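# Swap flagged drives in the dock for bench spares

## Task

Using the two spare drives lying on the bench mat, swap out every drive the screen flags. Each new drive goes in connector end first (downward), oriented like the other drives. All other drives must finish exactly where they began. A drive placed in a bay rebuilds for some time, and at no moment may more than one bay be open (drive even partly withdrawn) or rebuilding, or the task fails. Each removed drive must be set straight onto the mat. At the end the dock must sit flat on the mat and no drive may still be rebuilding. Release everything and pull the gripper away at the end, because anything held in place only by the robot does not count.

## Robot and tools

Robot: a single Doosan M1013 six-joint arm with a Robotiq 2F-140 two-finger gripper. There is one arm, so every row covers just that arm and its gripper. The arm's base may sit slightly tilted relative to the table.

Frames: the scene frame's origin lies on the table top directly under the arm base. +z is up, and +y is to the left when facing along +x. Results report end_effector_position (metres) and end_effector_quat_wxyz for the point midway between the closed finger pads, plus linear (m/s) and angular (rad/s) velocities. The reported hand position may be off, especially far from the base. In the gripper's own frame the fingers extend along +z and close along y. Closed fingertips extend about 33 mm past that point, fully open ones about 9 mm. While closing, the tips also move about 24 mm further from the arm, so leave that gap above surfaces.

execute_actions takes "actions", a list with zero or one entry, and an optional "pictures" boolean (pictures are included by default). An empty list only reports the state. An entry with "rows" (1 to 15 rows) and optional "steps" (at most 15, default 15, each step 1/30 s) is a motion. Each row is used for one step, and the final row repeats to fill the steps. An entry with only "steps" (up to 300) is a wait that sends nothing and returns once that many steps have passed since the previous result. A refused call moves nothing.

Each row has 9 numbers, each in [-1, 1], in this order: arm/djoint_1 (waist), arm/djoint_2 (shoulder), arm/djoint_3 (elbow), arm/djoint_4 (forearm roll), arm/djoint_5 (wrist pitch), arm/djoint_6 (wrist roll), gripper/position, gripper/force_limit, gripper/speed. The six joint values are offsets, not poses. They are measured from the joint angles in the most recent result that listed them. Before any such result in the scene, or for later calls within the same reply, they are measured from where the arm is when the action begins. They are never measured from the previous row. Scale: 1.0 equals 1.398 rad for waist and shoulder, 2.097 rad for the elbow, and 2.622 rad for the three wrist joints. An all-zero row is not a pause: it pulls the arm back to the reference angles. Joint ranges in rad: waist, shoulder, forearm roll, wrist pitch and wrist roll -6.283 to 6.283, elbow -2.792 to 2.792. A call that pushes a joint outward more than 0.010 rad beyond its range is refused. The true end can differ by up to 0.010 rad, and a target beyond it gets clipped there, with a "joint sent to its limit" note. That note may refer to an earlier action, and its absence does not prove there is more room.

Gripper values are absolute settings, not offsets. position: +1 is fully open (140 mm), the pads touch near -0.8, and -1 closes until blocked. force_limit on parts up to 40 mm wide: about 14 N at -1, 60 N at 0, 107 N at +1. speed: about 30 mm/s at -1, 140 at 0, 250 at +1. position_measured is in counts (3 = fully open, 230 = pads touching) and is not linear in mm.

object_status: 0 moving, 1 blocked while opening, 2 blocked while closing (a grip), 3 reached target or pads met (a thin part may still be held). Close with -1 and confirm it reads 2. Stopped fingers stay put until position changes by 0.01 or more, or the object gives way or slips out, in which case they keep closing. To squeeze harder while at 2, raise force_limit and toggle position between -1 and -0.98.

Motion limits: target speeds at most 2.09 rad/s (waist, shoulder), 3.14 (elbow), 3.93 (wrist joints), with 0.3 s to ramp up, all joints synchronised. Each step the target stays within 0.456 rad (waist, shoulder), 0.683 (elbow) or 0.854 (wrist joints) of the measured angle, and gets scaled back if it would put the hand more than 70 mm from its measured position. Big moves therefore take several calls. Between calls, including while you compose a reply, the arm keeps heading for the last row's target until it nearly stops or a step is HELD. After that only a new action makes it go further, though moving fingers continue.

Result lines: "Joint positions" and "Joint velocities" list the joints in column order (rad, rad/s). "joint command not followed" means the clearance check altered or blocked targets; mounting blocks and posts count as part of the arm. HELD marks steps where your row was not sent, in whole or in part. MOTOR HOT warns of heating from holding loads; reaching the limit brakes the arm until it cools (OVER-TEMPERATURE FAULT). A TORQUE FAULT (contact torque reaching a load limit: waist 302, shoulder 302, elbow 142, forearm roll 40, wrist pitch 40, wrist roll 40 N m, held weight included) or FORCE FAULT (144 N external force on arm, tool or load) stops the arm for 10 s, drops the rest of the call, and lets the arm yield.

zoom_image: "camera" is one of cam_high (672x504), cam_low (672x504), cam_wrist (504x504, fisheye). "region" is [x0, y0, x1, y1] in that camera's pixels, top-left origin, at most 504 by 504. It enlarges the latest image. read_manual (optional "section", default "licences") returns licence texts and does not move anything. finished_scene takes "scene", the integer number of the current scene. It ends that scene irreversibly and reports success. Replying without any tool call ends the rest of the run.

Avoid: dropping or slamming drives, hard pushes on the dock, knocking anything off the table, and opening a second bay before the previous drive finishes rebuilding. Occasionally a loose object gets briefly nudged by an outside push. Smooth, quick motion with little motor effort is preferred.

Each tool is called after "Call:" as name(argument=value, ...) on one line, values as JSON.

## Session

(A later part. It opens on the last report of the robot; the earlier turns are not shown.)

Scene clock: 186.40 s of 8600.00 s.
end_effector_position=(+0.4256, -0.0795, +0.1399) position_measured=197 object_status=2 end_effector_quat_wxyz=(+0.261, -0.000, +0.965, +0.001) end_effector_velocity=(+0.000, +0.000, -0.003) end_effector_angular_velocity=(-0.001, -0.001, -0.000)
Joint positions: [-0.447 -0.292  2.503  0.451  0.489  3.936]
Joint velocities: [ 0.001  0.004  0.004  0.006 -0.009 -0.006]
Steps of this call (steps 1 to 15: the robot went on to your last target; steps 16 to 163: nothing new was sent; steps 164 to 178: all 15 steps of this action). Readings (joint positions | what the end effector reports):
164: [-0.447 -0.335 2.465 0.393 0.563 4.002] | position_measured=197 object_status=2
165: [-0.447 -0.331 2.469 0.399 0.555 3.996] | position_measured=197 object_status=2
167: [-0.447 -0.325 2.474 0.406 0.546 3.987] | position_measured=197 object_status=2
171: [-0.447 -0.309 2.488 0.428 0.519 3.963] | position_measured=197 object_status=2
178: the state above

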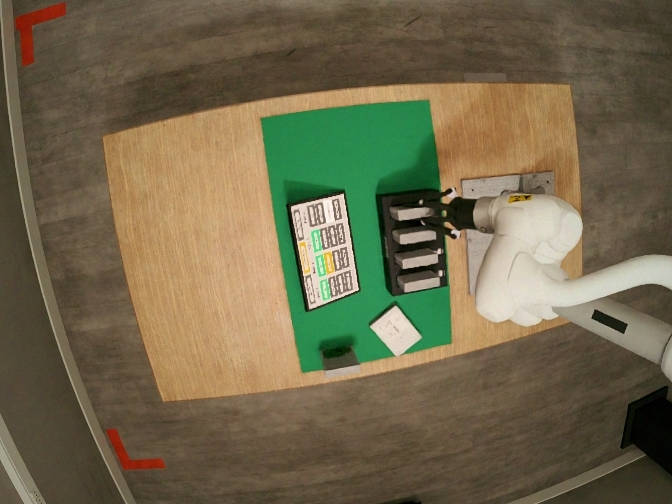

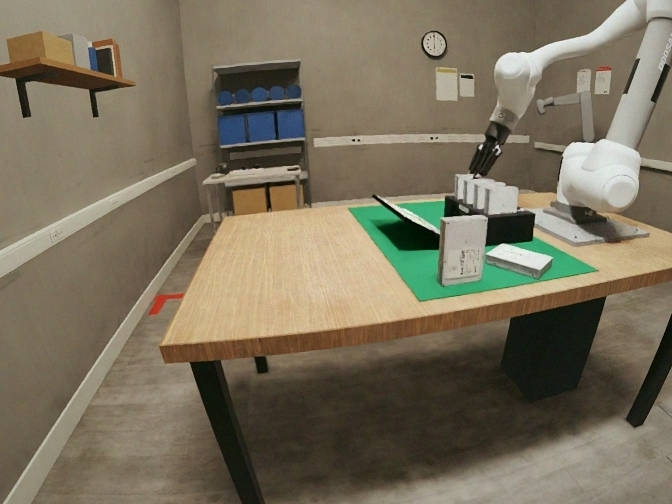

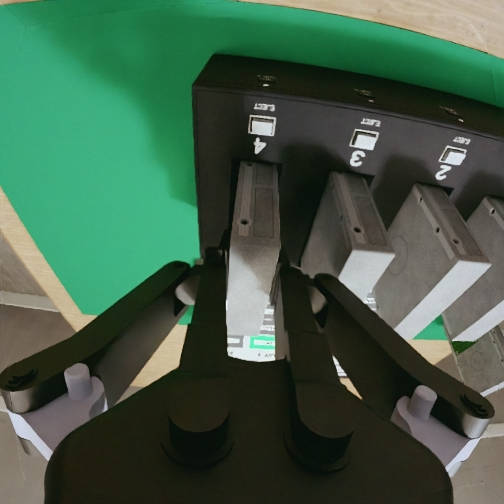

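Call:
execute_actions(actions=[{"rows":[[0,0.0045,0.0024,0.0033,-0.0039,-0.0037,-1,1,0]],"steps":15}])

Scene clock: 205.60 s of 8600.00 s.
end_effector_position=(+0.4254, -0.0795, +0.1358) position_measured=197 object_status=2 end_effector_quat_wxyz=(+0.260, +0.000, +0.966, +0.001) end_effector_velocity=(-0.001, +0.000, -0.001) end_effector_angular_velocity=(-0.000, +0.002, +0.001)
Joint positions: [-0.447 -0.285  2.509  0.46   0.478  3.926]
Joint velocities: [-0.     0.     0.002 -0.    -0.    -0.001]
Steps of this call (steps 1 to 15: the robot went on to your last target; steps 16 to 561: nothing new was sent; steps 562 to 576: all 15 steps of this action). Readings (joint positions | what the end effector reports):
562: [-0.447 -0.291 2.504 0.452 0.488 3.935] | position_measured=197 object_status=2
563: [-0.447 -0.288 2.506 0.455 0.484 3.931] | position_measured=197 object_status=2
565: [-0.447 -0.286 2.508 0.458 0.480 3.927] | position_measured=197 object_status=2
569: [-0.447 -0.285 2.509 0.459 0.479 3.926] | position_measured=197 object_status=2
576: the state above

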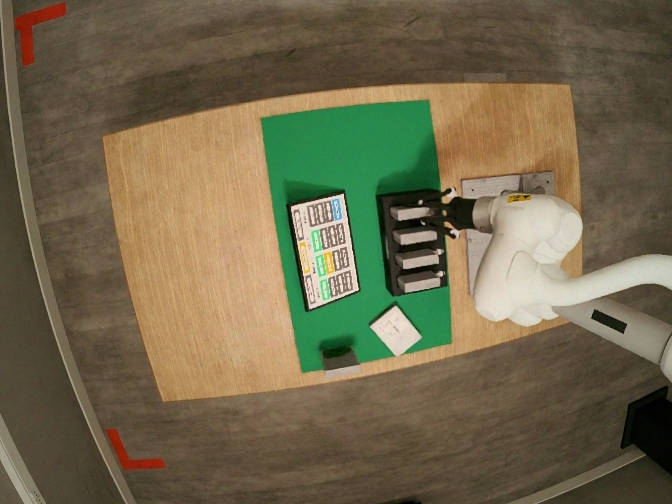

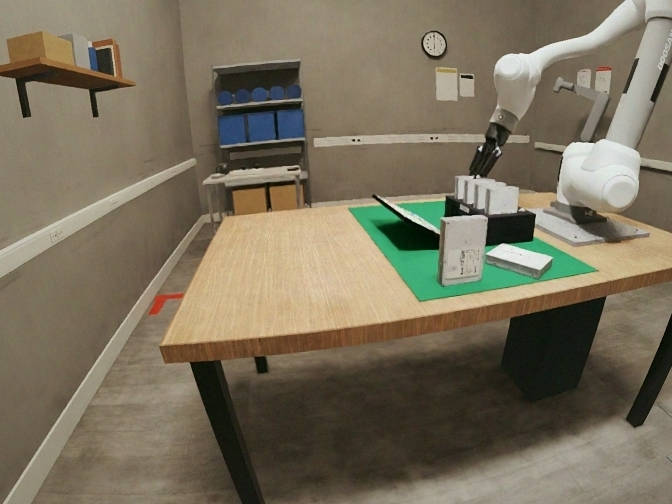

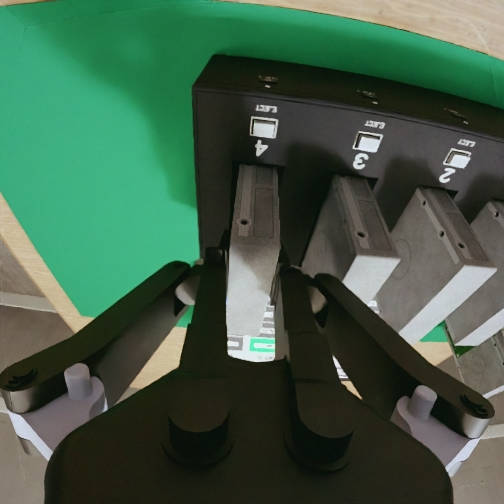

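Rebuilding.

Call:
execute_actions(actions=[{"rows":[[0,0,0,0,0,0,-0.45,0,0]],"steps":10}], pictures=false)

Call:
execute_actions(actions=[{"rows":[[0,-0.005,-0.003,-0.004,0.004,0.004,-0.45,0,0],[0,-0.01,-0.005,-0.007,0.009,0.008,-0.45,0,0],[0,-0.018,-0.01,-0.014,0.016,0.016,-0.45,0,0],[0,-0.027,-0.015,-0.02,0.024,0.023,-0.45,0,0],[0,-0.0365,-0.021,-0.026,0.033,0.03,-0.45,0,0],[0,-0.0365,-0.021,-0.026,0.033,0.03,-0.45,0,0],[0,-0.06,-0.038,-0.04,0.057,0.047,-0.45,0,0],[0,-0.083,-0.058,-0.051,0.083,0.061,-0.45,0,0]],"steps":15}])

Scene clock: 212.87 s of 8600.00 s.
end_effector_position=(+0.4255, -0.0796, +0.1360) position_measured=186 object_status=0 end_effector_quat_wxyz=(+0.261, +0.000, +0.965, +0.001) end_effector_velocity=(+0.001, -0.000, +0.001) end_effector_angular_velocity=(+0.000, -0.001, -0.001)
Joint positions: [-0.447 -0.285  2.508  0.46   0.478  3.926]
Joint velocities: [-0.     0.    -0.001  0.001 -0.    -0.   ]
Steps of this call (steps 1 to 15: the robot went on to your last target; steps 16 to 208: nothing new was sent; steps 209 to 218: all 10 steps of this action). Readings (joint positions | what the end effector reports):
209: [-0.447 -0.285 2.508 0.460 0.478 3.926] | position_measured=197 object_status=0
210: [-0.447 -0.285 2.508 0.460 0.478 3.926] | position_measured=197 object_status=0
212: [-0.447 -0.285 2.508 0.460 0.478 3.926] | position_measured=186 object_status=0
216: [-0.447 -0.285 2.508 0.460 0.478 3.926] | position_measured=186 object_status=0
218: the state above

Scene clock: 213.37 s of 8600.00 s.
end_effector_position=(+0.4257, -0.0797, +0.2262) position_measured=186 object_status=3 end_effector_quat_wxyz=(+0.262, -0.000, +0.965, +0.001) end_effector_velocity=(-0.001, -0.000, +0.002) end_effector_angular_velocity=(+0.001, +0.005, -0.001)
Joint positions: [-0.447 -0.401  2.387  0.326  0.695  4.086]
Joint velocities: [-0.001 -0.002 -0.004 -0.006  0.01   0.006]
Steps of this call (steps 1 to 15: all 15 steps of this action). Readings (joint positions | what the end effector reports):
1: [-0.447 -0.286 2.508 0.459 0.479 3.927] | position_measured=186 object_status=0
2: [-0.447 -0.289 2.506 0.454 0.484 3.932] | position_measured=186 object_status=0
4: [-0.447 -0.301 2.495 0.437 0.505 3.952] | position_measured=186 object_status=3
8: [-0.447 -0.343 2.457 0.384 0.578 4.013] | position_measured=186 object_status=3
15: the state above

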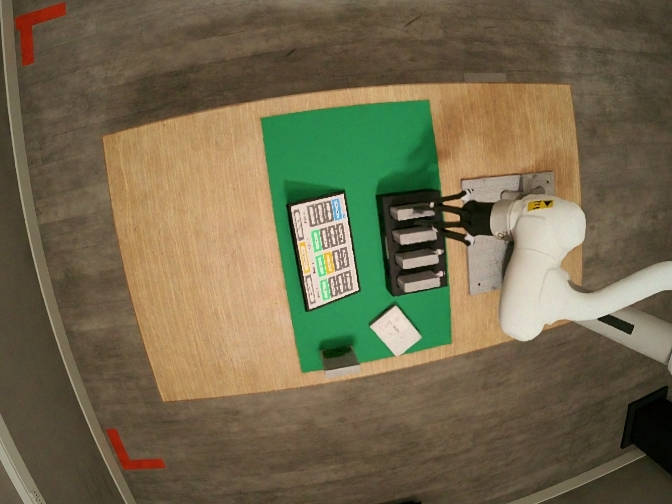

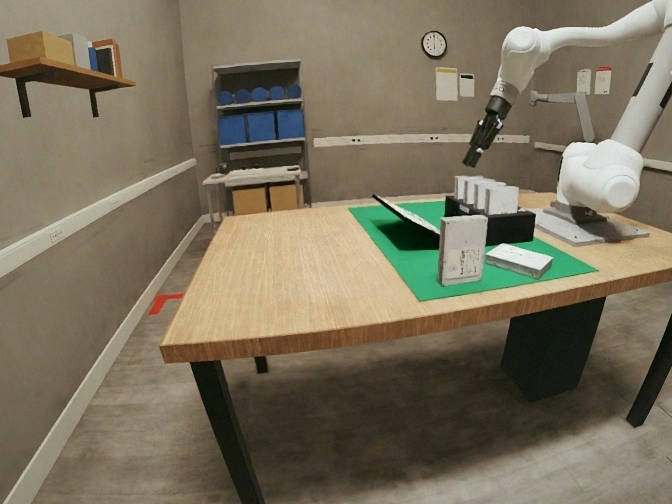

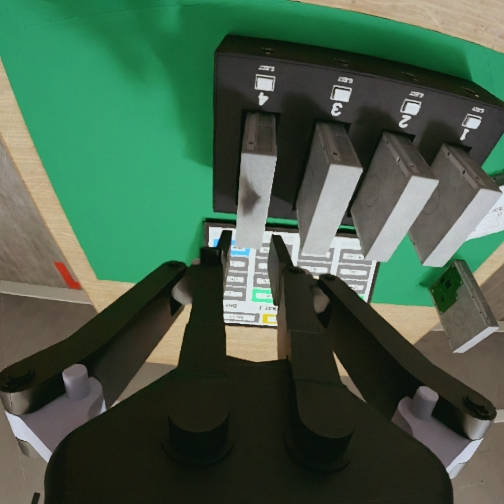

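Call:
execute_actions(actions=[{"rows":[[0.05,0,-0.06,-0.03,0.03,-0.05,1,0,0],[0.05,0,-0.06,-0.03,0.03,-0.05,1,0,0],[0.05,0,-0.06,-0.03,0.03,-0.05,1,0,0],[0.3326,0.1892,-0.131,-0.1243,0.1796,-0.3436,1,0,0]],"steps":15}], pictures=false)

Call:
execute_actions(actions=[{"steps":300}])

Scene clock: 220.90 s of 8600.00 s.
end_effector_position=(+0.4299, +0.0428, +0.2341) position_measured=82 object_status=0 end_effector_quat_wxyz=(+0.030, -0.658, +0.752, -0.009) end_effector_velocity=(-0.058, +0.171, -0.073) end_effector_angular_velocity=(-0.492, +0.859, +2.245)
Joint positions: [-0.023 -0.167  2.13   0.027  1.126  3.265]
Joint velocities: [ 0.705  0.517 -0.31  -0.45   0.691 -1.353]
Steps of this call (steps 1 to 15: the robot went on to your last target; steps 16 to 211: nothing new was sent; steps 212 to 226: all 15 steps of this action). Readings (joint positions | what the end effector reports):
212: [-0.447 -0.402 2.385 0.325 0.697 4.085] | position_measured=186 object_status=0
213: [-0.442 -0.402 2.376 0.319 0.703 4.075] | position_measured=180 object_status=0
215: [-0.412 -0.401 2.325 0.286 0.736 4.019] | position_measured=165 object_status=0
219: [-0.278 -0.357 2.243 0.191 0.873 3.762] | position_measured=135 object_status=0
226: the state above

Scene clock: 230.90 s of 8600.00 s.
end_effector_position=(+0.4264, +0.0522, +0.2303) position_measured=3 object_status=3 end_effector_quat_wxyz=(-0.002, +0.707, -0.708, +0.001) end_effector_velocity=(+0.000, -0.000, +0.000) end_effector_angular_velocity=(-0.001, -0.001, +0.000)
Joint positions: [ 0.018 -0.137  2.112  0.     1.166  3.185]
Joint velocities: [ 0.    -0.    -0.001 -0.001  0.     0.   ]
Steps of this call (steps 1 to 30: the robot went on to your last target; steps 31 to 300: nothing new was sent). Readings (joint positions | what the end effector reports):
1: [-0.003 -0.152 2.121 0.014 1.146 3.226] | position_measured=74 object_status=0
2: [0.010 -0.142 2.116 0.005 1.159 3.200] | position_measured=66 object_status=0
4: [0.017 -0.137 2.112 0.000 1.166 3.186] | position_measured=51 object_status=0
8: [0.017 -0.137 2.112 0.000 1.166 3.185] | position_measured=21 object_status=0
300: the state above
The arm was judged still, so your last target was given up. Only a new action makes it travel on or press farther. Fingers that are still opening or closing keep moving.

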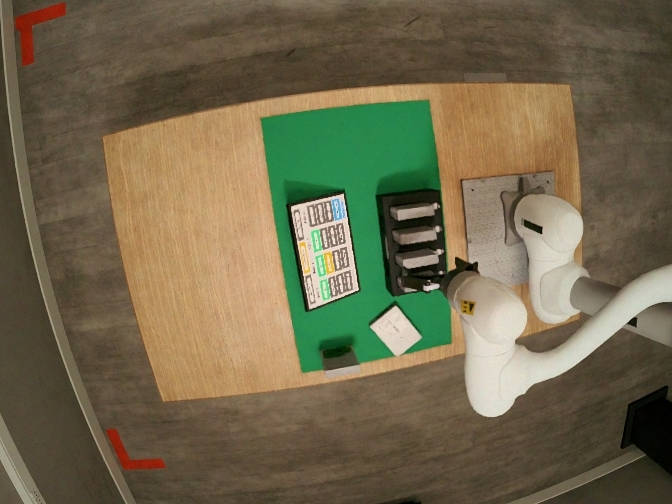

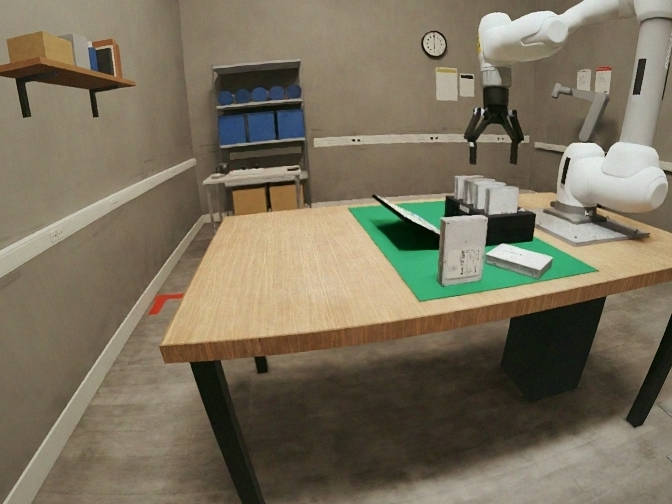

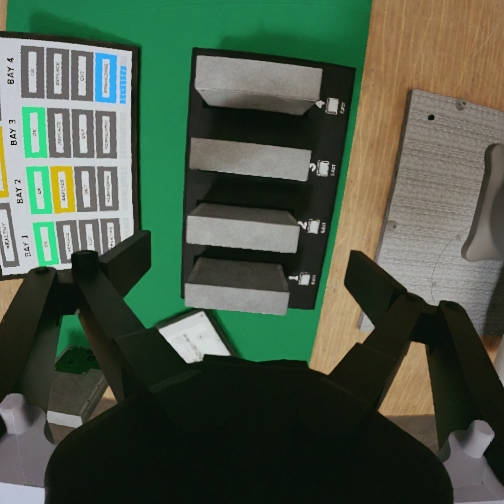

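Call:
execute_actions(actions=[{"rows":[[0,0.02,0.018,0,-0.025,0,1,0,0],[0,0.02,0.018,0,-0.025,0,1,0,0],[0,0.0385,0.0353,0,-0.0488,0,1,0,0],[0,0.0385,0.0353,0,-0.0488,0,1,0,0],[0,0.0385,0.0353,0,-0.0488,0,1,0,0],[0,0.0385,0.0353,0,-0.0488,0,1,0,0],[0,0.062,0.0515,0,-0.075,0,1,0,0],[0,0.062,0.0515,0,-0.075,0,1,0,0],[0,0.0876,0.0668,0,-0.1001,0,1,0,0]],"steps":15}], pictures=false)

Call:
execute_actions(actions=[{"steps":200}])

Scene clock: 236.20 s of 8600.00 s.
end_effector_position=(+0.4279, +0.0525, +0.1106) position_measured=3 object_status=3 end_effector_quat_wxyz=(-0.002, +0.707, -0.708, +0.001) end_effector_velocity=(+0.002, -0.001, -0.004) end_effector_angular_velocity=(-0.001, -0.009, -0.001)
Joint positions: [ 0.018 -0.015  2.252  0.     0.905  3.185]
Joint velocities: [-0.001  0.004  0.005 -0.002 -0.018  0.001]
Steps of this call (steps 1 to 144: nothing new was sent; steps 145 to 159: all 15 steps of this action). Readings (joint positions | what the end effector reports):
145: [0.018 -0.136 2.113 0.000 1.165 3.185] | position_measured=3 object_status=3
146: [0.018 -0.131 2.119 0.000 1.153 3.185] | position_measured=3 object_status=3
148: [0.018 -0.109 2.150 0.000 1.100 3.185] | position_measured=3 object_status=3
152: [0.018 -0.076 2.194 0.000 1.023 3.185] | position_measured=3 object_status=3
159: the state above

Scene clock: 242.87 s of 8600.00 s.
end_effector_position=(+0.4278, +0.0525, +0.1102) position_measured=3 object_status=3 end_effector_quat_wxyz=(-0.002, +0.707, -0.708, +0.001) end_effector_velocity=(+0.001, -0.000, +0.000) end_effector_angular_velocity=(+0.001, -0.001, -0.001)
Joint positions: [ 0.018 -0.014  2.252  0.     0.904  3.185]
Joint velocities: [-0.001  0.    -0.001  0.001  0.    -0.   ]
Steps of this call (steps 1 to 15: the robot went on to your last target; steps 16 to 200: nothing new was sent). Readings (joint positions | what the end effector reports):
1: [0.018 -0.014 2.252 0.000 0.904 3.185] | position_measured=3 object_status=3
2: [0.018 -0.014 2.252 0.000 0.904 3.185] | position_measured=3 object_status=3
4: [0.018 -0.014 2.252 0.000 0.904 3.185] | position_measured=3 object_status=3
8: [0.018 -0.014 2.252 0.000 0.904 3.185] | position_measured=3 object_status=3
200: the state above
The arm was judged still, so your last target was given up. Only a new action makes it travel on or press farther. Fingers that are still opening or closing keep moving.

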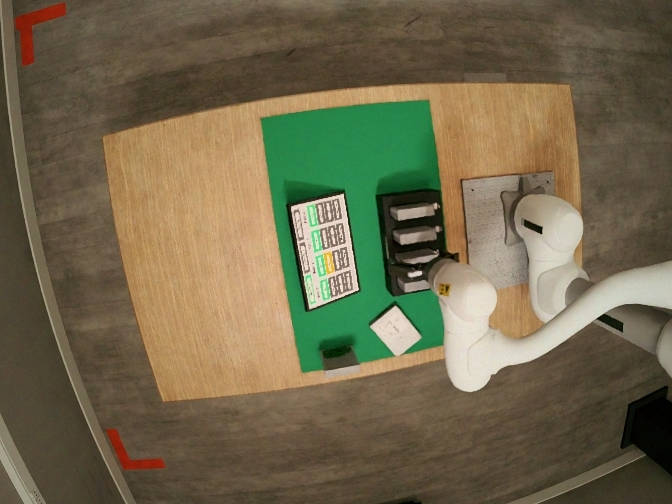

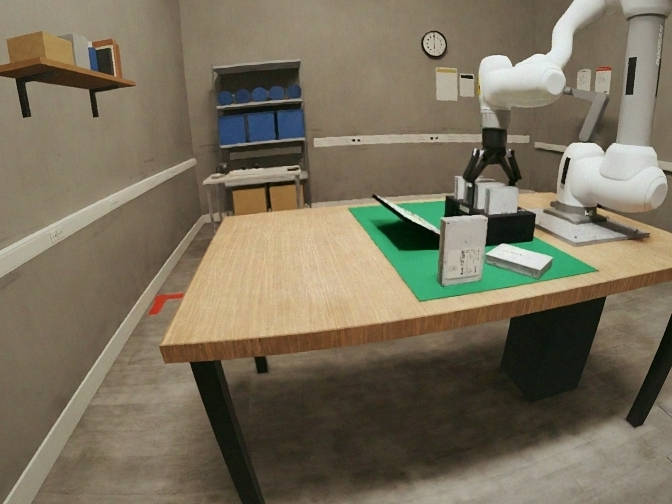

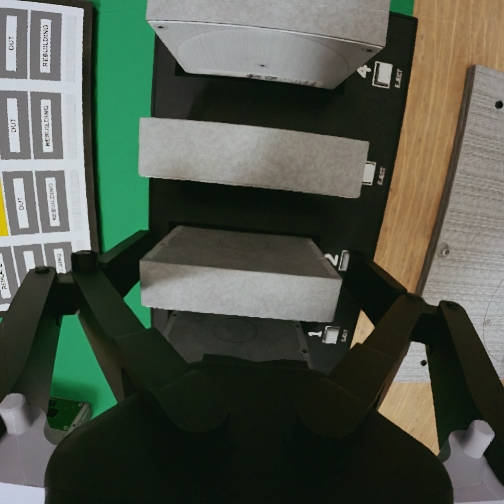

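Call:
execute_actions(actions=[{"rows":[[0,0.002,0.0011,0,-0.002,0,1,0,0],[0,0.004,0.0023,0,-0.004,0,1,0,0],[0,0.005,0.0029,0,-0.005,0,1,0,0],[0,0.006,0.0034,0,-0.006,0,1,0,0],[0,0.007,0.004,0,-0.007,0,1,0,0],[0,0.008,0.0046,0,-0.008,0,1,0,0],[0,0.009,0.0051,0,-0.009,0,1,0,0],[0,0.0095,0.0054,0,-0.0094,0,1,0,0]],"steps":15}])

Scene clock: 249.50 s of 8600.00 s.
end_effector_position=(+0.4275, +0.0525, +0.0996) position_measured=3 object_status=3 end_effector_quat_wxyz=(-0.002, +0.707, -0.708, +0.001) end_effector_velocity=(-0.001, -0.001, -0.001) end_effector_angular_velocity=(+0.000, +0.001, -0.002)
Joint positions: [ 0.018 -0.001  2.264  0.     0.879  3.185]
Joint velocities: [-0.001  0.     0.002  0.    -0.001  0.001]
Steps of this call (steps 1 to 184: nothing new was sent; steps 185 to 199: all 15 steps of this action). Readings (joint positions | what the end effector reports):
185: [0.018 -0.014 2.253 0.000 0.903 3.185] | position_measured=3 object_status=3
186: [0.018 -0.012 2.254 0.000 0.900 3.185] | position_measured=3 object_status=3
188: [0.018 -0.008 2.257 0.000 0.893 3.185] | position_measured=3 object_status=3
192: [0.018 -0.003 2.262 0.000 0.882 3.185] | position_measured=3 object_status=3
199: the state above

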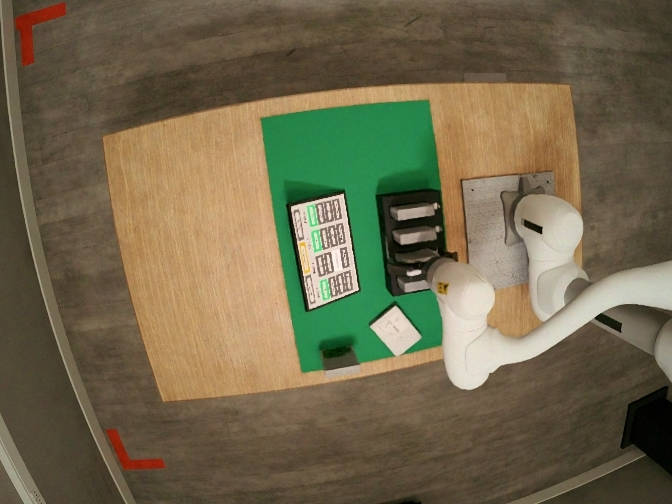

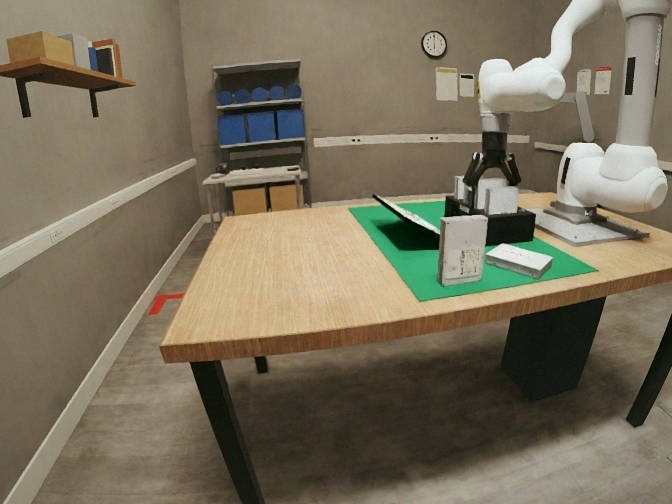

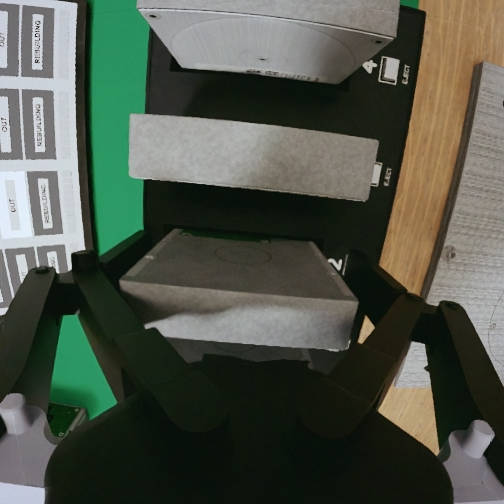

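Call:
execute_actions(actions=[{"rows":[[0,-0.012,-0.007,0,0.012,0,1,0,0],[0,-0.012,-0.007,0,0.012,0,1,0,0],[0,-0.0237,-0.024,0,0.0317,0,1,0,0],[0,-0.0237,-0.024,0,0.0317,0,1,0,0],[0,-0.0237,-0.024,0,0.0317,0,1,0,0],[0,-0.0237,-0.024,0,0.0317,0,1,0,0],[0,-0.0237,-0.024,0,0.0317,0,-1,0,0]],"steps":15}], pictures=false)

Call:
execute_actions(actions=[{"steps":10}], pictures=false)

Call:
execute_actions(actions=[{"rows":[[0,-0.005,-0.004,0,0.006,0,-1,0,0],[0,-0.01,-0.008,0,0.011,0,-1,0,0],[0,-0.016,-0.0125,0,0.018,0,-1,0,0],[0,-0.023,-0.018,0,0.026,0,-1,0,0],[0,-0.03,-0.024,0,0.035,0,-1,0,0],[0,-0.0365,-0.03,0,0.043,0,-1,0,0],[0,-0.043,-0.035,0,0.051,0,-1,0,0],[0,-0.049,-0.0405,0,0.058,0,-1,0,0],[0,-0.055,-0.046,0,0.066,0,-1,0,0],[0,-0.0605,-0.0515,0,0.0735,0,-1,0,0],[0,-0.0659,-0.0571,0,0.0808,0,-1,0,0]],"steps":15}], pictures=false)

Call:
execute_actions(actions=[{"rows":[[0,-0.028,-0.045,0,0.051,0,-1,0,0]],"steps":12}])

Scene clock: 269.13 s of 8600.00 s.
end_effector_position=(+0.4351, +0.0528, +0.1364) position_measured=62 object_status=0 end_effector_quat_wxyz=(-0.002, +0.707, -0.708, +0.001) end_effector_velocity=(-0.006, +0.001, +0.000) end_effector_angular_velocity=(+0.002, +0.015, -0.001)
Joint positions: [ 0.018 -0.034  2.213  0.     0.962  3.185]
Joint velocities: [ 0.    -0.001  0.     0.003  0.016 -0.   ]
Steps of this call (steps 1 to 15: the robot went on to your last target; steps 16 to 574: nothing new was sent; steps 575 to 589: all 15 steps of this action). Readings (joint positions | what the end effector reports):
575: [0.018 -0.001 2.263 0.000 0.881 3.185] | position_measured=3 object_status=3
576: [0.018 -0.007 2.259 -0.000 0.891 3.185] | position_measured=3 object_status=3
578: [0.018 -0.020 2.241 -0.000 0.923 3.185] | position_measured=3 object_status=3
582: [0.018 -0.034 2.214 -0.000 0.961 3.185] | position_measured=9 object_status=0
589: the state above

Scene clock: 269.47 s of 8600.00 s.
end_effector_position=(+0.4352, +0.0528, +0.1365) position_measured=76 object_status=2 end_effector_quat_wxyz=(-0.003, +0.707, -0.708, +0.001) end_effector_velocity=(+0.002, -0.001, +0.001) end_effector_angular_velocity=(-0.000, -0.003, -0.003)
Joint positions: [ 0.018 -0.034  2.213  0.     0.962  3.185]
Joint velocities: [-0.003 -0.    -0.002 -0.001 -0.001  0.001]
Steps of this call (steps 1 to 10: the robot went on to your last target). Readings (joint positions | what the end effector reports):
1: [0.018 -0.034 2.213 0.000 0.963 3.185] | position_measured=69 object_status=0
2: [0.018 -0.034 2.213 0.000 0.963 3.185] | position_measured=76 object_status=0
4: [0.018 -0.034 2.213 0.000 0.963 3.185] | position_measured=76 object_status=0
8: [0.018 -0.034 2.213 0.000 0.963 3.185] | position_measured=76 object_status=2
10: the state above

Scene clock: 269.97 s of 8600.00 s.
end_effector_position=(+0.4349, +0.0526, +0.2349) position_measured=76 object_status=2 end_effector_quat_wxyz=(-0.003, +0.707, -0.708, +0.001) end_effector_velocity=(-0.007, -0.000, +0.009) end_effector_angular_velocity=(-0.001, +0.020, +0.001)
Joint positions: [ 0.018 -0.126  2.094  0.     1.173  3.185]
Joint velocities: [ 0.001 -0.008 -0.01   0.     0.038 -0.001]
Steps of this call (steps 1 to 15: all 15 steps of this action). Readings (joint positions | what the end effector reports):
1: [0.018 -0.035 2.213 0.000 0.963 3.185] | position_measured=76 object_status=2
2: [0.018 -0.038 2.209 0.000 0.970 3.185] | position_measured=76 object_status=2
4: [0.018 -0.049 2.196 0.000 0.994 3.185] | position_measured=76 object_status=2
8: [0.018 -0.082 2.154 0.000 1.069 3.185] | position_measured=76 object_status=2
15: the state above

Scene clock: 270.37 s of 8600.00 s.
end_effector_position=(+0.4347, +0.0525, +0.3018) position_measured=76 object_status=2 end_effector_quat_wxyz=(-0.003, +0.707, -0.708, +0.001) end_effector_velocity=(+0.001, +0.000, +0.002) end_effector_angular_velocity=(-0.001, -0.003, +0.002)
Joint positions: [ 0.018 -0.165  2.     0.     1.306  3.185]
Joint velocities: [ 0.001 -0.    -0.004 -0.001  0.001 -0.   ]
Steps of this call (steps 1 to 12: all 12 steps of this action). Readings (joint positions | what the end effector reports):
1: [0.018 -0.126 2.093 0.000 1.175 3.185] | position_measured=76 object_status=2
2: [0.018 -0.130 2.085 0.000 1.188 3.185] | position_measured=76 object_status=2
4: [0.018 -0.149 2.039 0.000 1.251 3.185] | position_measured=76 object_status=2
8: [0.018 -0.165 2.000 0.000 1.306 3.185] | position_measured=76 object_status=2
12: the state above

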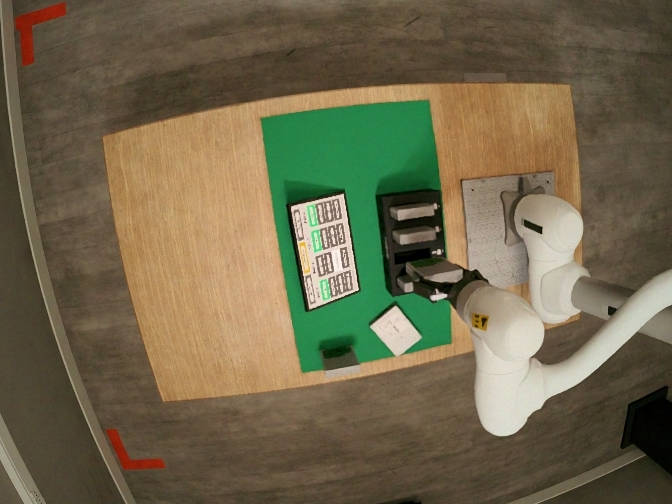

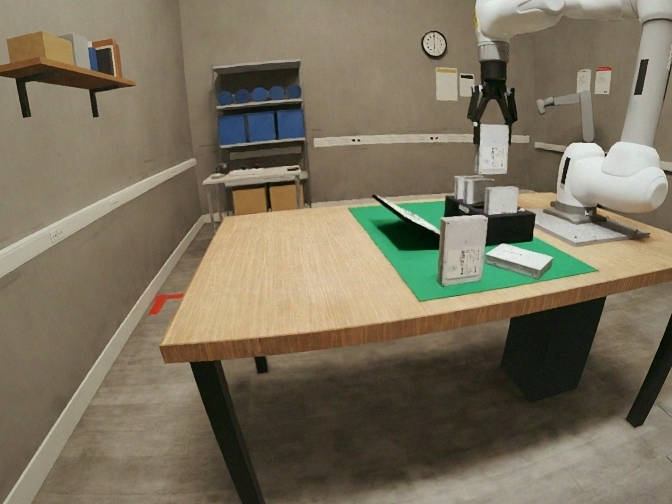

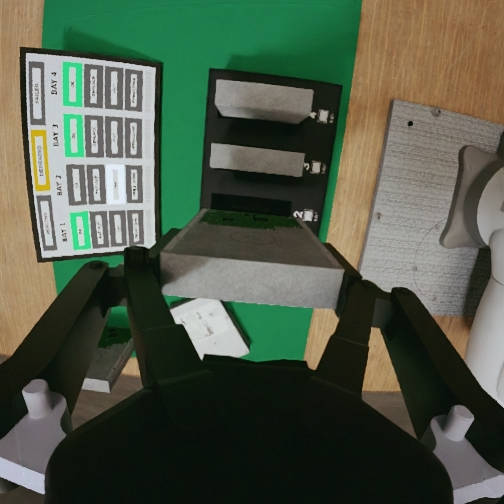

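Call:
execute_actions(actions=[{"rows":[[-0.3512,0.245,-0.1631,0,0,-0.1873,-1,0,0]],"steps":15}], pictures=false)

Call:
execute_actions(actions=[{"steps":15}], pictures=false)

Call:
execute_actions(actions=[{"rows":[[0,0.086,0.093,0,-0.12,0,-1,0,0]],"steps":15}])

Scene clock: 273.67 s of 8600.00 s.
end_effector_position=(+0.5602, -0.1200, +0.3094) position_measured=76 object_status=2 end_effector_quat_wxyz=(-0.002, +0.707, -0.707, +0.001) end_effector_velocity=(+0.200, -0.463, -0.017) end_effector_angular_velocity=(-0.001, +0.001, -0.011)
Joint positions: [-0.295  0.054  1.781  0.     1.307  2.871]
Joint velocities: [-0.685  0.474 -0.472 -0.002 -0.    -0.673]
Steps of this call (steps 1 to 15: the robot went on to your last target; steps 16 to 84: nothing new was sent; steps 85 to 99: all 15 steps of this action). Readings (joint positions | what the end effector reports):
85: [0.017 -0.165 1.999 0.000 1.306 3.184] | position_measured=76 object_status=2
86: [0.011 -0.160 1.995 0.000 1.307 3.177] | position_measured=76 object_status=2
88: [-0.024 -0.133 1.968 0.000 1.307 3.139] | position_measured=76 object_status=2
92: [-0.127 -0.061 1.896 0.000 1.307 3.036] | position_measured=76 object_status=2
99: the state above

Scene clock: 274.17 s of 8600.00 s.
end_effector_position=(+0.5984, -0.2508, +0.3003) position_measured=76 object_status=2 end_effector_quat_wxyz=(-0.003, +0.707, -0.707, +0.001) end_effector_velocity=(+0.001, +0.001, -0.001) end_effector_angular_velocity=(+0.002, +0.000, +0.000)
Joint positions: [-0.473  0.178  1.658  0.     1.306  2.694]
Joint velocities: [ 0.001  0.002 -0.     0.002  0.    -0.   ]
Steps of this call (steps 1 to 15: the robot went on to your last target). Readings (joint positions | what the end effector reports):
1: [-0.318 0.070 1.765 0.000 1.307 2.848] | position_measured=76 object_status=2
2: [-0.341 0.086 1.749 0.000 1.307 2.826] | position_measured=76 object_status=2
4: [-0.386 0.117 1.718 0.000 1.307 2.781] | position_measured=76 object_status=2
8: [-0.463 0.170 1.665 0.000 1.306 2.705] | position_measured=76 object_status=2
15: the state above

Scene clock: 274.67 s of 8600.00 s.
end_effector_position=(+0.5996, -0.2507, +0.1232) position_measured=76 object_status=2 end_effector_quat_wxyz=(-0.002, +0.707, -0.707, +0.001) end_effector_velocity=(-0.002, +0.002, -0.006) end_effector_angular_velocity=(+0.002, +0.002, +0.001)
Joint positions: [-0.473  0.297  1.853  0.     0.992  2.694]
Joint velocities: [ 0.001  0.003  0.008  0.001 -0.008 -0.001]
Steps of this call (steps 1 to 15: all 15 steps of this action). Readings (joint positions | what the end effector reports):
1: [-0.473 0.178 1.659 0.000 1.305 2.694] | position_measured=76 object_status=2
2: [-0.473 0.182 1.665 0.000 1.293 2.694] | position_measured=76 object_status=2
4: [-0.473 0.206 1.705 0.000 1.231 2.694] | position_measured=76 object_status=2
8: [-0.473 0.258 1.788 0.000 1.097 2.694] | position_measured=76 object_status=2
15: the state above

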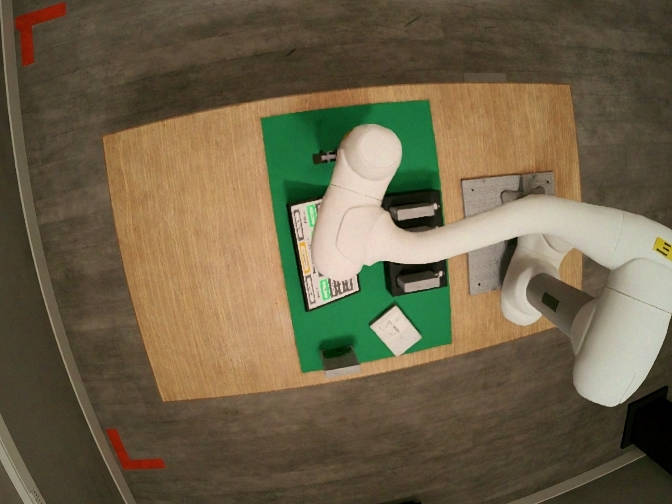

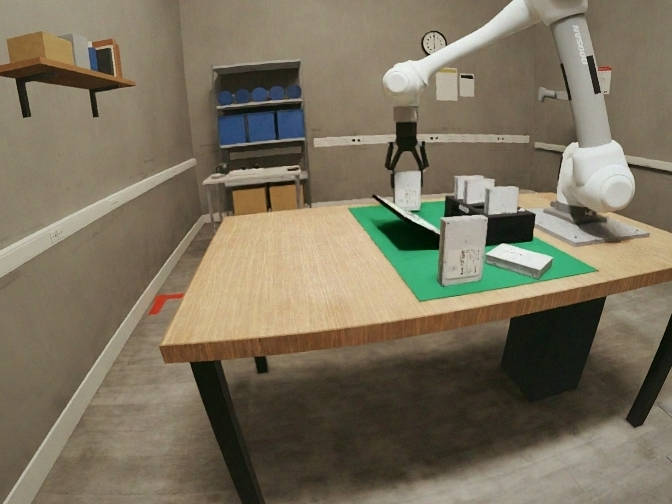

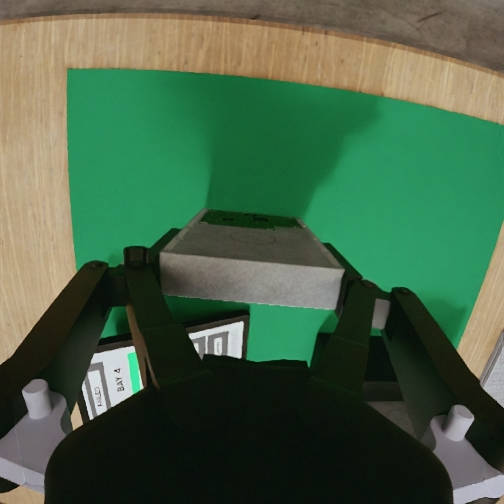

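Call:
execute_actions(actions=[{"rows":[[0,0.002,0.0013,0,-0.002,0,-1,0,0],[0,0.004,0.0026,0,-0.004,0,-1,0,0],[0,0.005,0.0033,0,-0.0053,0,-1,0,0],[0,0.006,0.004,0,-0.0064,0,-1,0,0],[0,0.007,0.0045,0,-0.0074,0,-1,0,0],[0,0.007,0.0045,0,-0.0074,0,-1,0,0],[0,0.007,0.0045,0,-0.0074,0,-1,0,0],[0,0.007,0.0045,0,-0.0074,0,-1,0,0],[0,0.007,0.0045,0,-0.0074,0,1,0,0]],"steps":15}], pictures=false)

Call:
execute_actions(actions=[{"rows":[[0,0,0,0,0,0,1,0,0],[0,0,0,0,0,0,1,0,0],[0,-0.092,-0.097,0,0.127,0,1,0,0]],"steps":15}])

Scene clock: 280.10 s of 8600.00 s.
end_effector_position=(+0.5996, -0.2505, +0.1123) position_measured=32 object_status=0 end_effector_quat_wxyz=(-0.003, +0.707, -0.707, +0.001) end_effector_velocity=(-0.000, +0.001, +0.000) end_effector_angular_velocity=(+0.001, +0.002, +0.001)
Joint positions: [-0.473  0.307  1.862  0.     0.972  2.694]
Joint velocities: [ 0.001 -0.    -0.     0.     0.002  0.   ]
Steps of this call (steps 1 to 15: the robot went on to your last target; steps 16 to 148: nothing new was sent; steps 149 to 163: all 15 steps of this action). Readings (joint positions | what the end effector reports):
149: [-0.473 0.298 1.853 0.000 0.991 2.694] | position_measured=76 object_status=2
150: [-0.473 0.299 1.854 0.000 0.989 2.694] | position_measured=76 object_status=2
152: [-0.473 0.303 1.858 0.000 0.981 2.694] | position_measured=76 object_status=2
156: [-0.473 0.307 1.862 0.000 0.974 2.694] | position_measured=76 object_status=2
163: the state above

Scene clock: 280.60 s of 8600.00 s.
end_effector_position=(+0.5990, -0.2511, +0.2979) position_measured=3 object_status=3 end_effector_quat_wxyz=(-0.003, +0.707, -0.707, +0.001) end_effector_velocity=(-0.010, +0.005, +0.058) end_effector_angular_velocity=(+0.004, +0.007, +0.001)
Joint positions: [-0.473  0.18   1.66   0.     1.302  2.694]
Joint velocities: [ 0.001 -0.038 -0.062  0.     0.108  0.   ]
Steps of this call (steps 1 to 15: all 15 steps of this action). Readings (joint positions | what the end effector reports):
1: [-0.473 0.307 1.862 0.000 0.973 2.694] | position_measured=25 object_status=0
2: [-0.473 0.307 1.862 0.000 0.973 2.694] | position_measured=17 object_status=0
4: [-0.473 0.303 1.855 0.000 0.986 2.694] | position_measured=4 object_status=0
8: [-0.473 0.251 1.773 0.000 1.118 2.694] | position_measured=3 object_status=0
15: the state above

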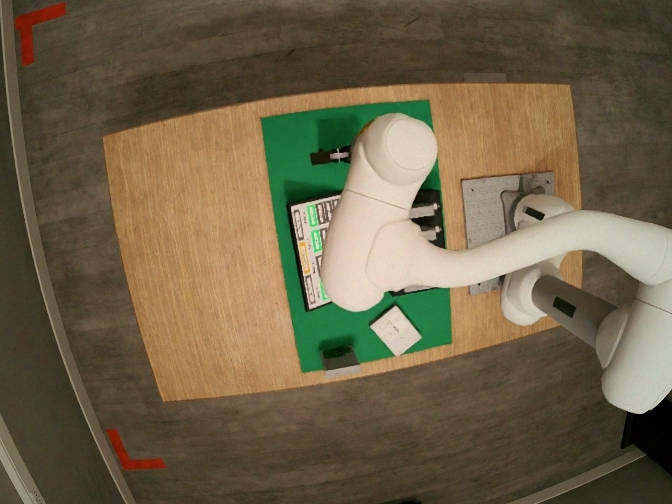

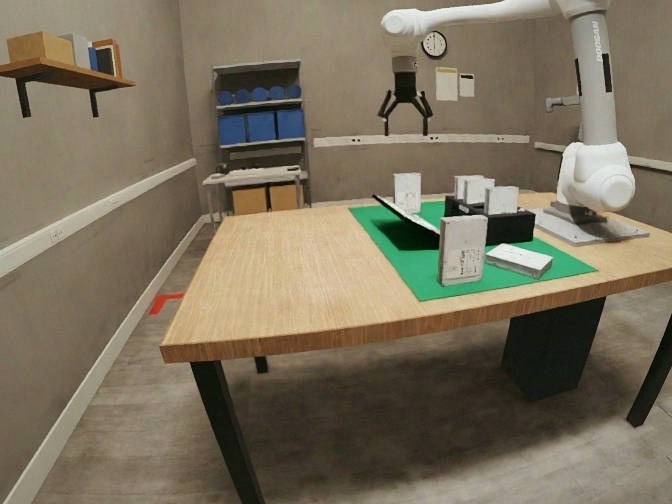

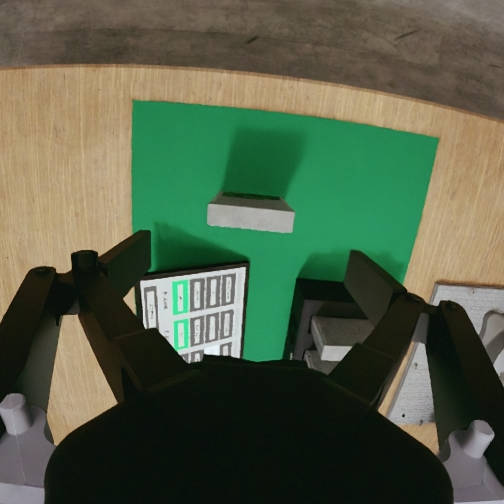

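Call:
execute_actions(actions=[{"rows":[[1,0.04,0.09,-0.333,0.15,0.47,1,0,0]],"steps":15}], pictures=false)

Call:
execute_actions(actions=[{"steps":70}], pictures=false)

Scene clock: 292.57 s of 8600.00 s.
end_effector_position=(+0.5228, -0.1388, +0.2967) position_measured=3 object_status=3 end_effector_quat_wxyz=(-0.355, -0.583, +0.715, -0.151) end_effector_velocity=(+0.076, +0.403, +0.079) end_effector_angular_velocity=(-0.957, -0.319, +0.453)
Joint positions: [ 0.034  0.221  1.802 -0.658  1.6    3.549]
Joint velocities: [ 1.066  0.037  0.126 -0.579  0.258  1.029]
From where the robot then was, a joint's target lay farther than a number of 1.0 reaches, so one or more steps of this call were cut to that.
Steps of this call (steps 1 to 15: the robot went on to your last target; steps 16 to 344: nothing new was sent; steps 345 to 359: all 15 steps of this action). Readings (joint positions | what the end effector reports):
345: [-0.473 0.179 1.659 -0.001 1.306 2.696] | position_measured=3 object_status=3
346: [-0.466 0.179 1.661 -0.013 1.312 2.708] | position_measured=3 object_status=3
348: [-0.431 0.184 1.676 -0.080 1.342 2.774] | position_measured=3 object_status=3
352: [-0.271 0.202 1.736 -0.352 1.464 3.075] | position_measured=3 object_status=3
359: the state above

Scene clock: 294.90 s of 8600.00 s.
end_effector_position=(+0.4620, +0.2719, +0.3333) position_measured=3 object_status=3 end_effector_quat_wxyz=(+0.247, +0.709, -0.495, +0.438) end_effector_velocity=(+0.000, -0.000, +0.000) end_effector_angular_velocity=(+0.001, +0.000, -0.001)
Joint positions: [ 0.925  0.235  1.849 -0.873  1.695  3.926]
Joint velocities: [-0.001  0.    -0.001  0.     0.    -0.   ]
Steps of this call (steps 1 to 45: the robot went on to your last target; steps 46 to 70: nothing new was sent). Readings (joint positions | what the end effector reports):
1: [0.069 0.223 1.806 -0.676 1.608 3.582] | position_measured=3 object_status=3
2: [0.104 0.224 1.810 -0.693 1.615 3.611] | position_measured=3 object_status=3
4: [0.171 0.226 1.816 -0.721 1.628 3.661] | position_measured=3 object_status=3
8: [0.300 0.228 1.825 -0.763 1.647 3.735] | position_measured=3 object_status=3
70: the state above
The arm was judged still, so your last target was given up. Only a new action makes it travel on or press farther. Fingers that are still opening or closing keep moving.

Call:
execute_actions(actions=[{"rows":[[0.0513,0.2129,0.0336,0,-0.0942,0.0718,1,0,0]],"steps":15}], pictures=false)

Call:
execute_actions(actions=[{"steps":15}], pictures=false)

Call:
execute_actions(actions=[{"rows":[[0,0.065,0.006,-0.005,-0.025,0.031,1,0,0]],"steps":15}])

Scene clock: 298.67 s of 8600.00 s.
end_effector_position=(+0.4657, +0.3376, +0.1206) position_measured=3 object_status=3 end_effector_quat_wxyz=(+0.248, +0.747, -0.438, +0.435) end_effector_velocity=(-0.042, +0.055, -0.336) end_effector_angular_velocity=(-0.040, +0.133, +0.147)
Joint positions: [ 0.992  0.514  1.915 -0.873  1.464  4.102]
Joint velocities: [ 0.105  0.431  0.102  0.001 -0.351  0.268]
Steps of this call (steps 1 to 98: nothing new was sent; steps 99 to 113: all 15 steps of this action). Readings (joint positions | what the end effector reports):
99: [0.925 0.236 1.849 -0.873 1.695 3.927] | position_measured=3 object_status=3
100: [0.927 0.242 1.850 -0.873 1.690 3.931] | position_measured=3 object_status=3
102: [0.935 0.277 1.859 -0.873 1.660 3.953] | position_measured=3 object_status=3
106: [0.957 0.367 1.880 -0.873 1.586 4.010] | position_measured=3 object_status=3
113: the state above

Scene clock: 299.17 s of 8600.00 s.
end_effector_position=(+0.4639, +0.3400, +0.1059) position_measured=3 object_status=3 end_effector_quat_wxyz=(+0.249, +0.749, -0.434, +0.434) end_effector_velocity=(+0.000, -0.002, -0.000) end_effector_angular_velocity=(-0.001, +0.000, -0.001)
Joint positions: [ 0.997  0.533  1.919 -0.873  1.448  4.115]
Joint velocities: [-0.002  0.     0.002 -0.001 -0.     0.   ]
Steps of this call (steps 1 to 15: the robot went on to your last target). Readings (joint positions | what the end effector reports):
1: [0.995 0.526 1.918 -0.873 1.455 4.110] | position_measured=3 object_status=3
2: [0.996 0.531 1.919 -0.873 1.450 4.113] | position_measured=3 object_status=3
4: [0.997 0.533 1.919 -0.873 1.449 4.114] | position_measured=3 object_status=3
8: [0.997 0.533 1.919 -0.873 1.448 4.115] | position_measured=3 object_status=3
15: the state above

Scene clock: 299.67 s of 8600.00 s.
end_effector_position=(+0.4647, +0.3407, +0.0409) position_measured=3 object_status=3 end_effector_quat_wxyz=(+0.248, +0.749, -0.434, +0.434) end_effector_velocity=(+0.001, -0.001, -0.000) end_effector_angular_velocity=(+0.001, +0.001, -0.002)
Joint positions: [ 0.997  0.624  1.932 -0.886  1.383  4.196]
Joint velocities: [-0.002  0.    -0.     0.001 -0.001 -0.001]
Steps of this call (steps 1 to 15: all 15 steps of this action). Readings (joint positions | what the end effector reports):
1: [0.997 0.534 1.920 -0.873 1.448 4.115] | position_measured=3 object_status=3
2: [0.997 0.540 1.920 -0.873 1.443 4.121] | position_measured=3 object_status=3
4: [0.997 0.575 1.925 -0.879 1.418 4.152] | position_measured=3 object_status=3
8: [0.997 0.624 1.932 -0.886 1.383 4.195] | position_measured=3 object_status=3
15: the state above

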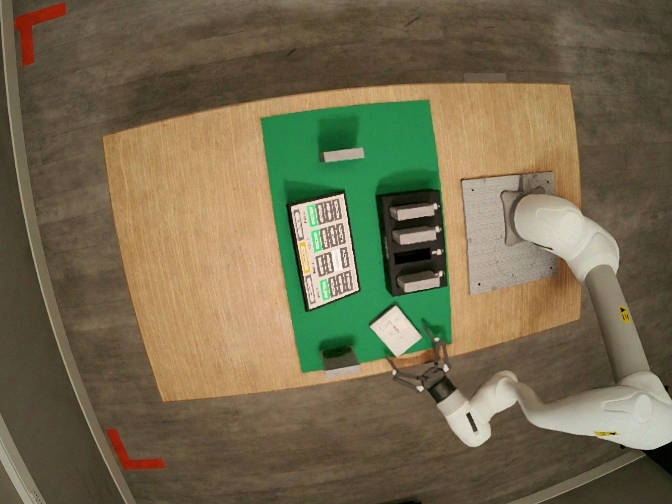

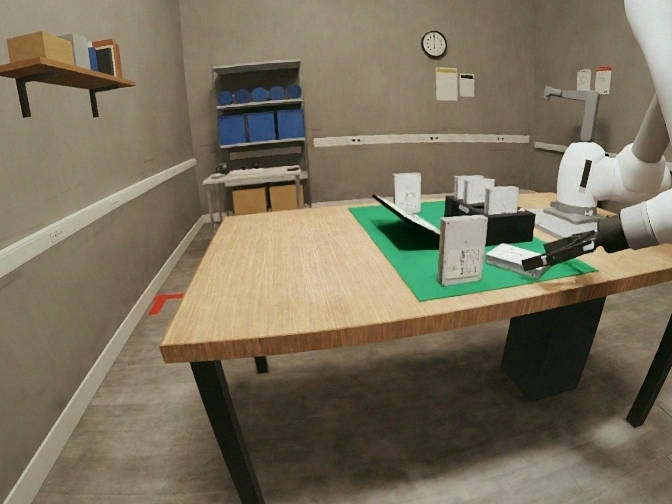

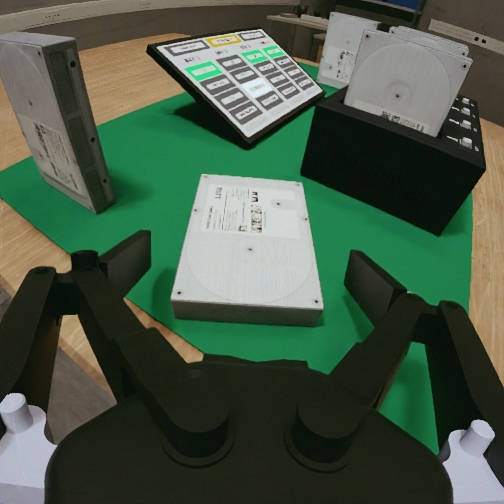

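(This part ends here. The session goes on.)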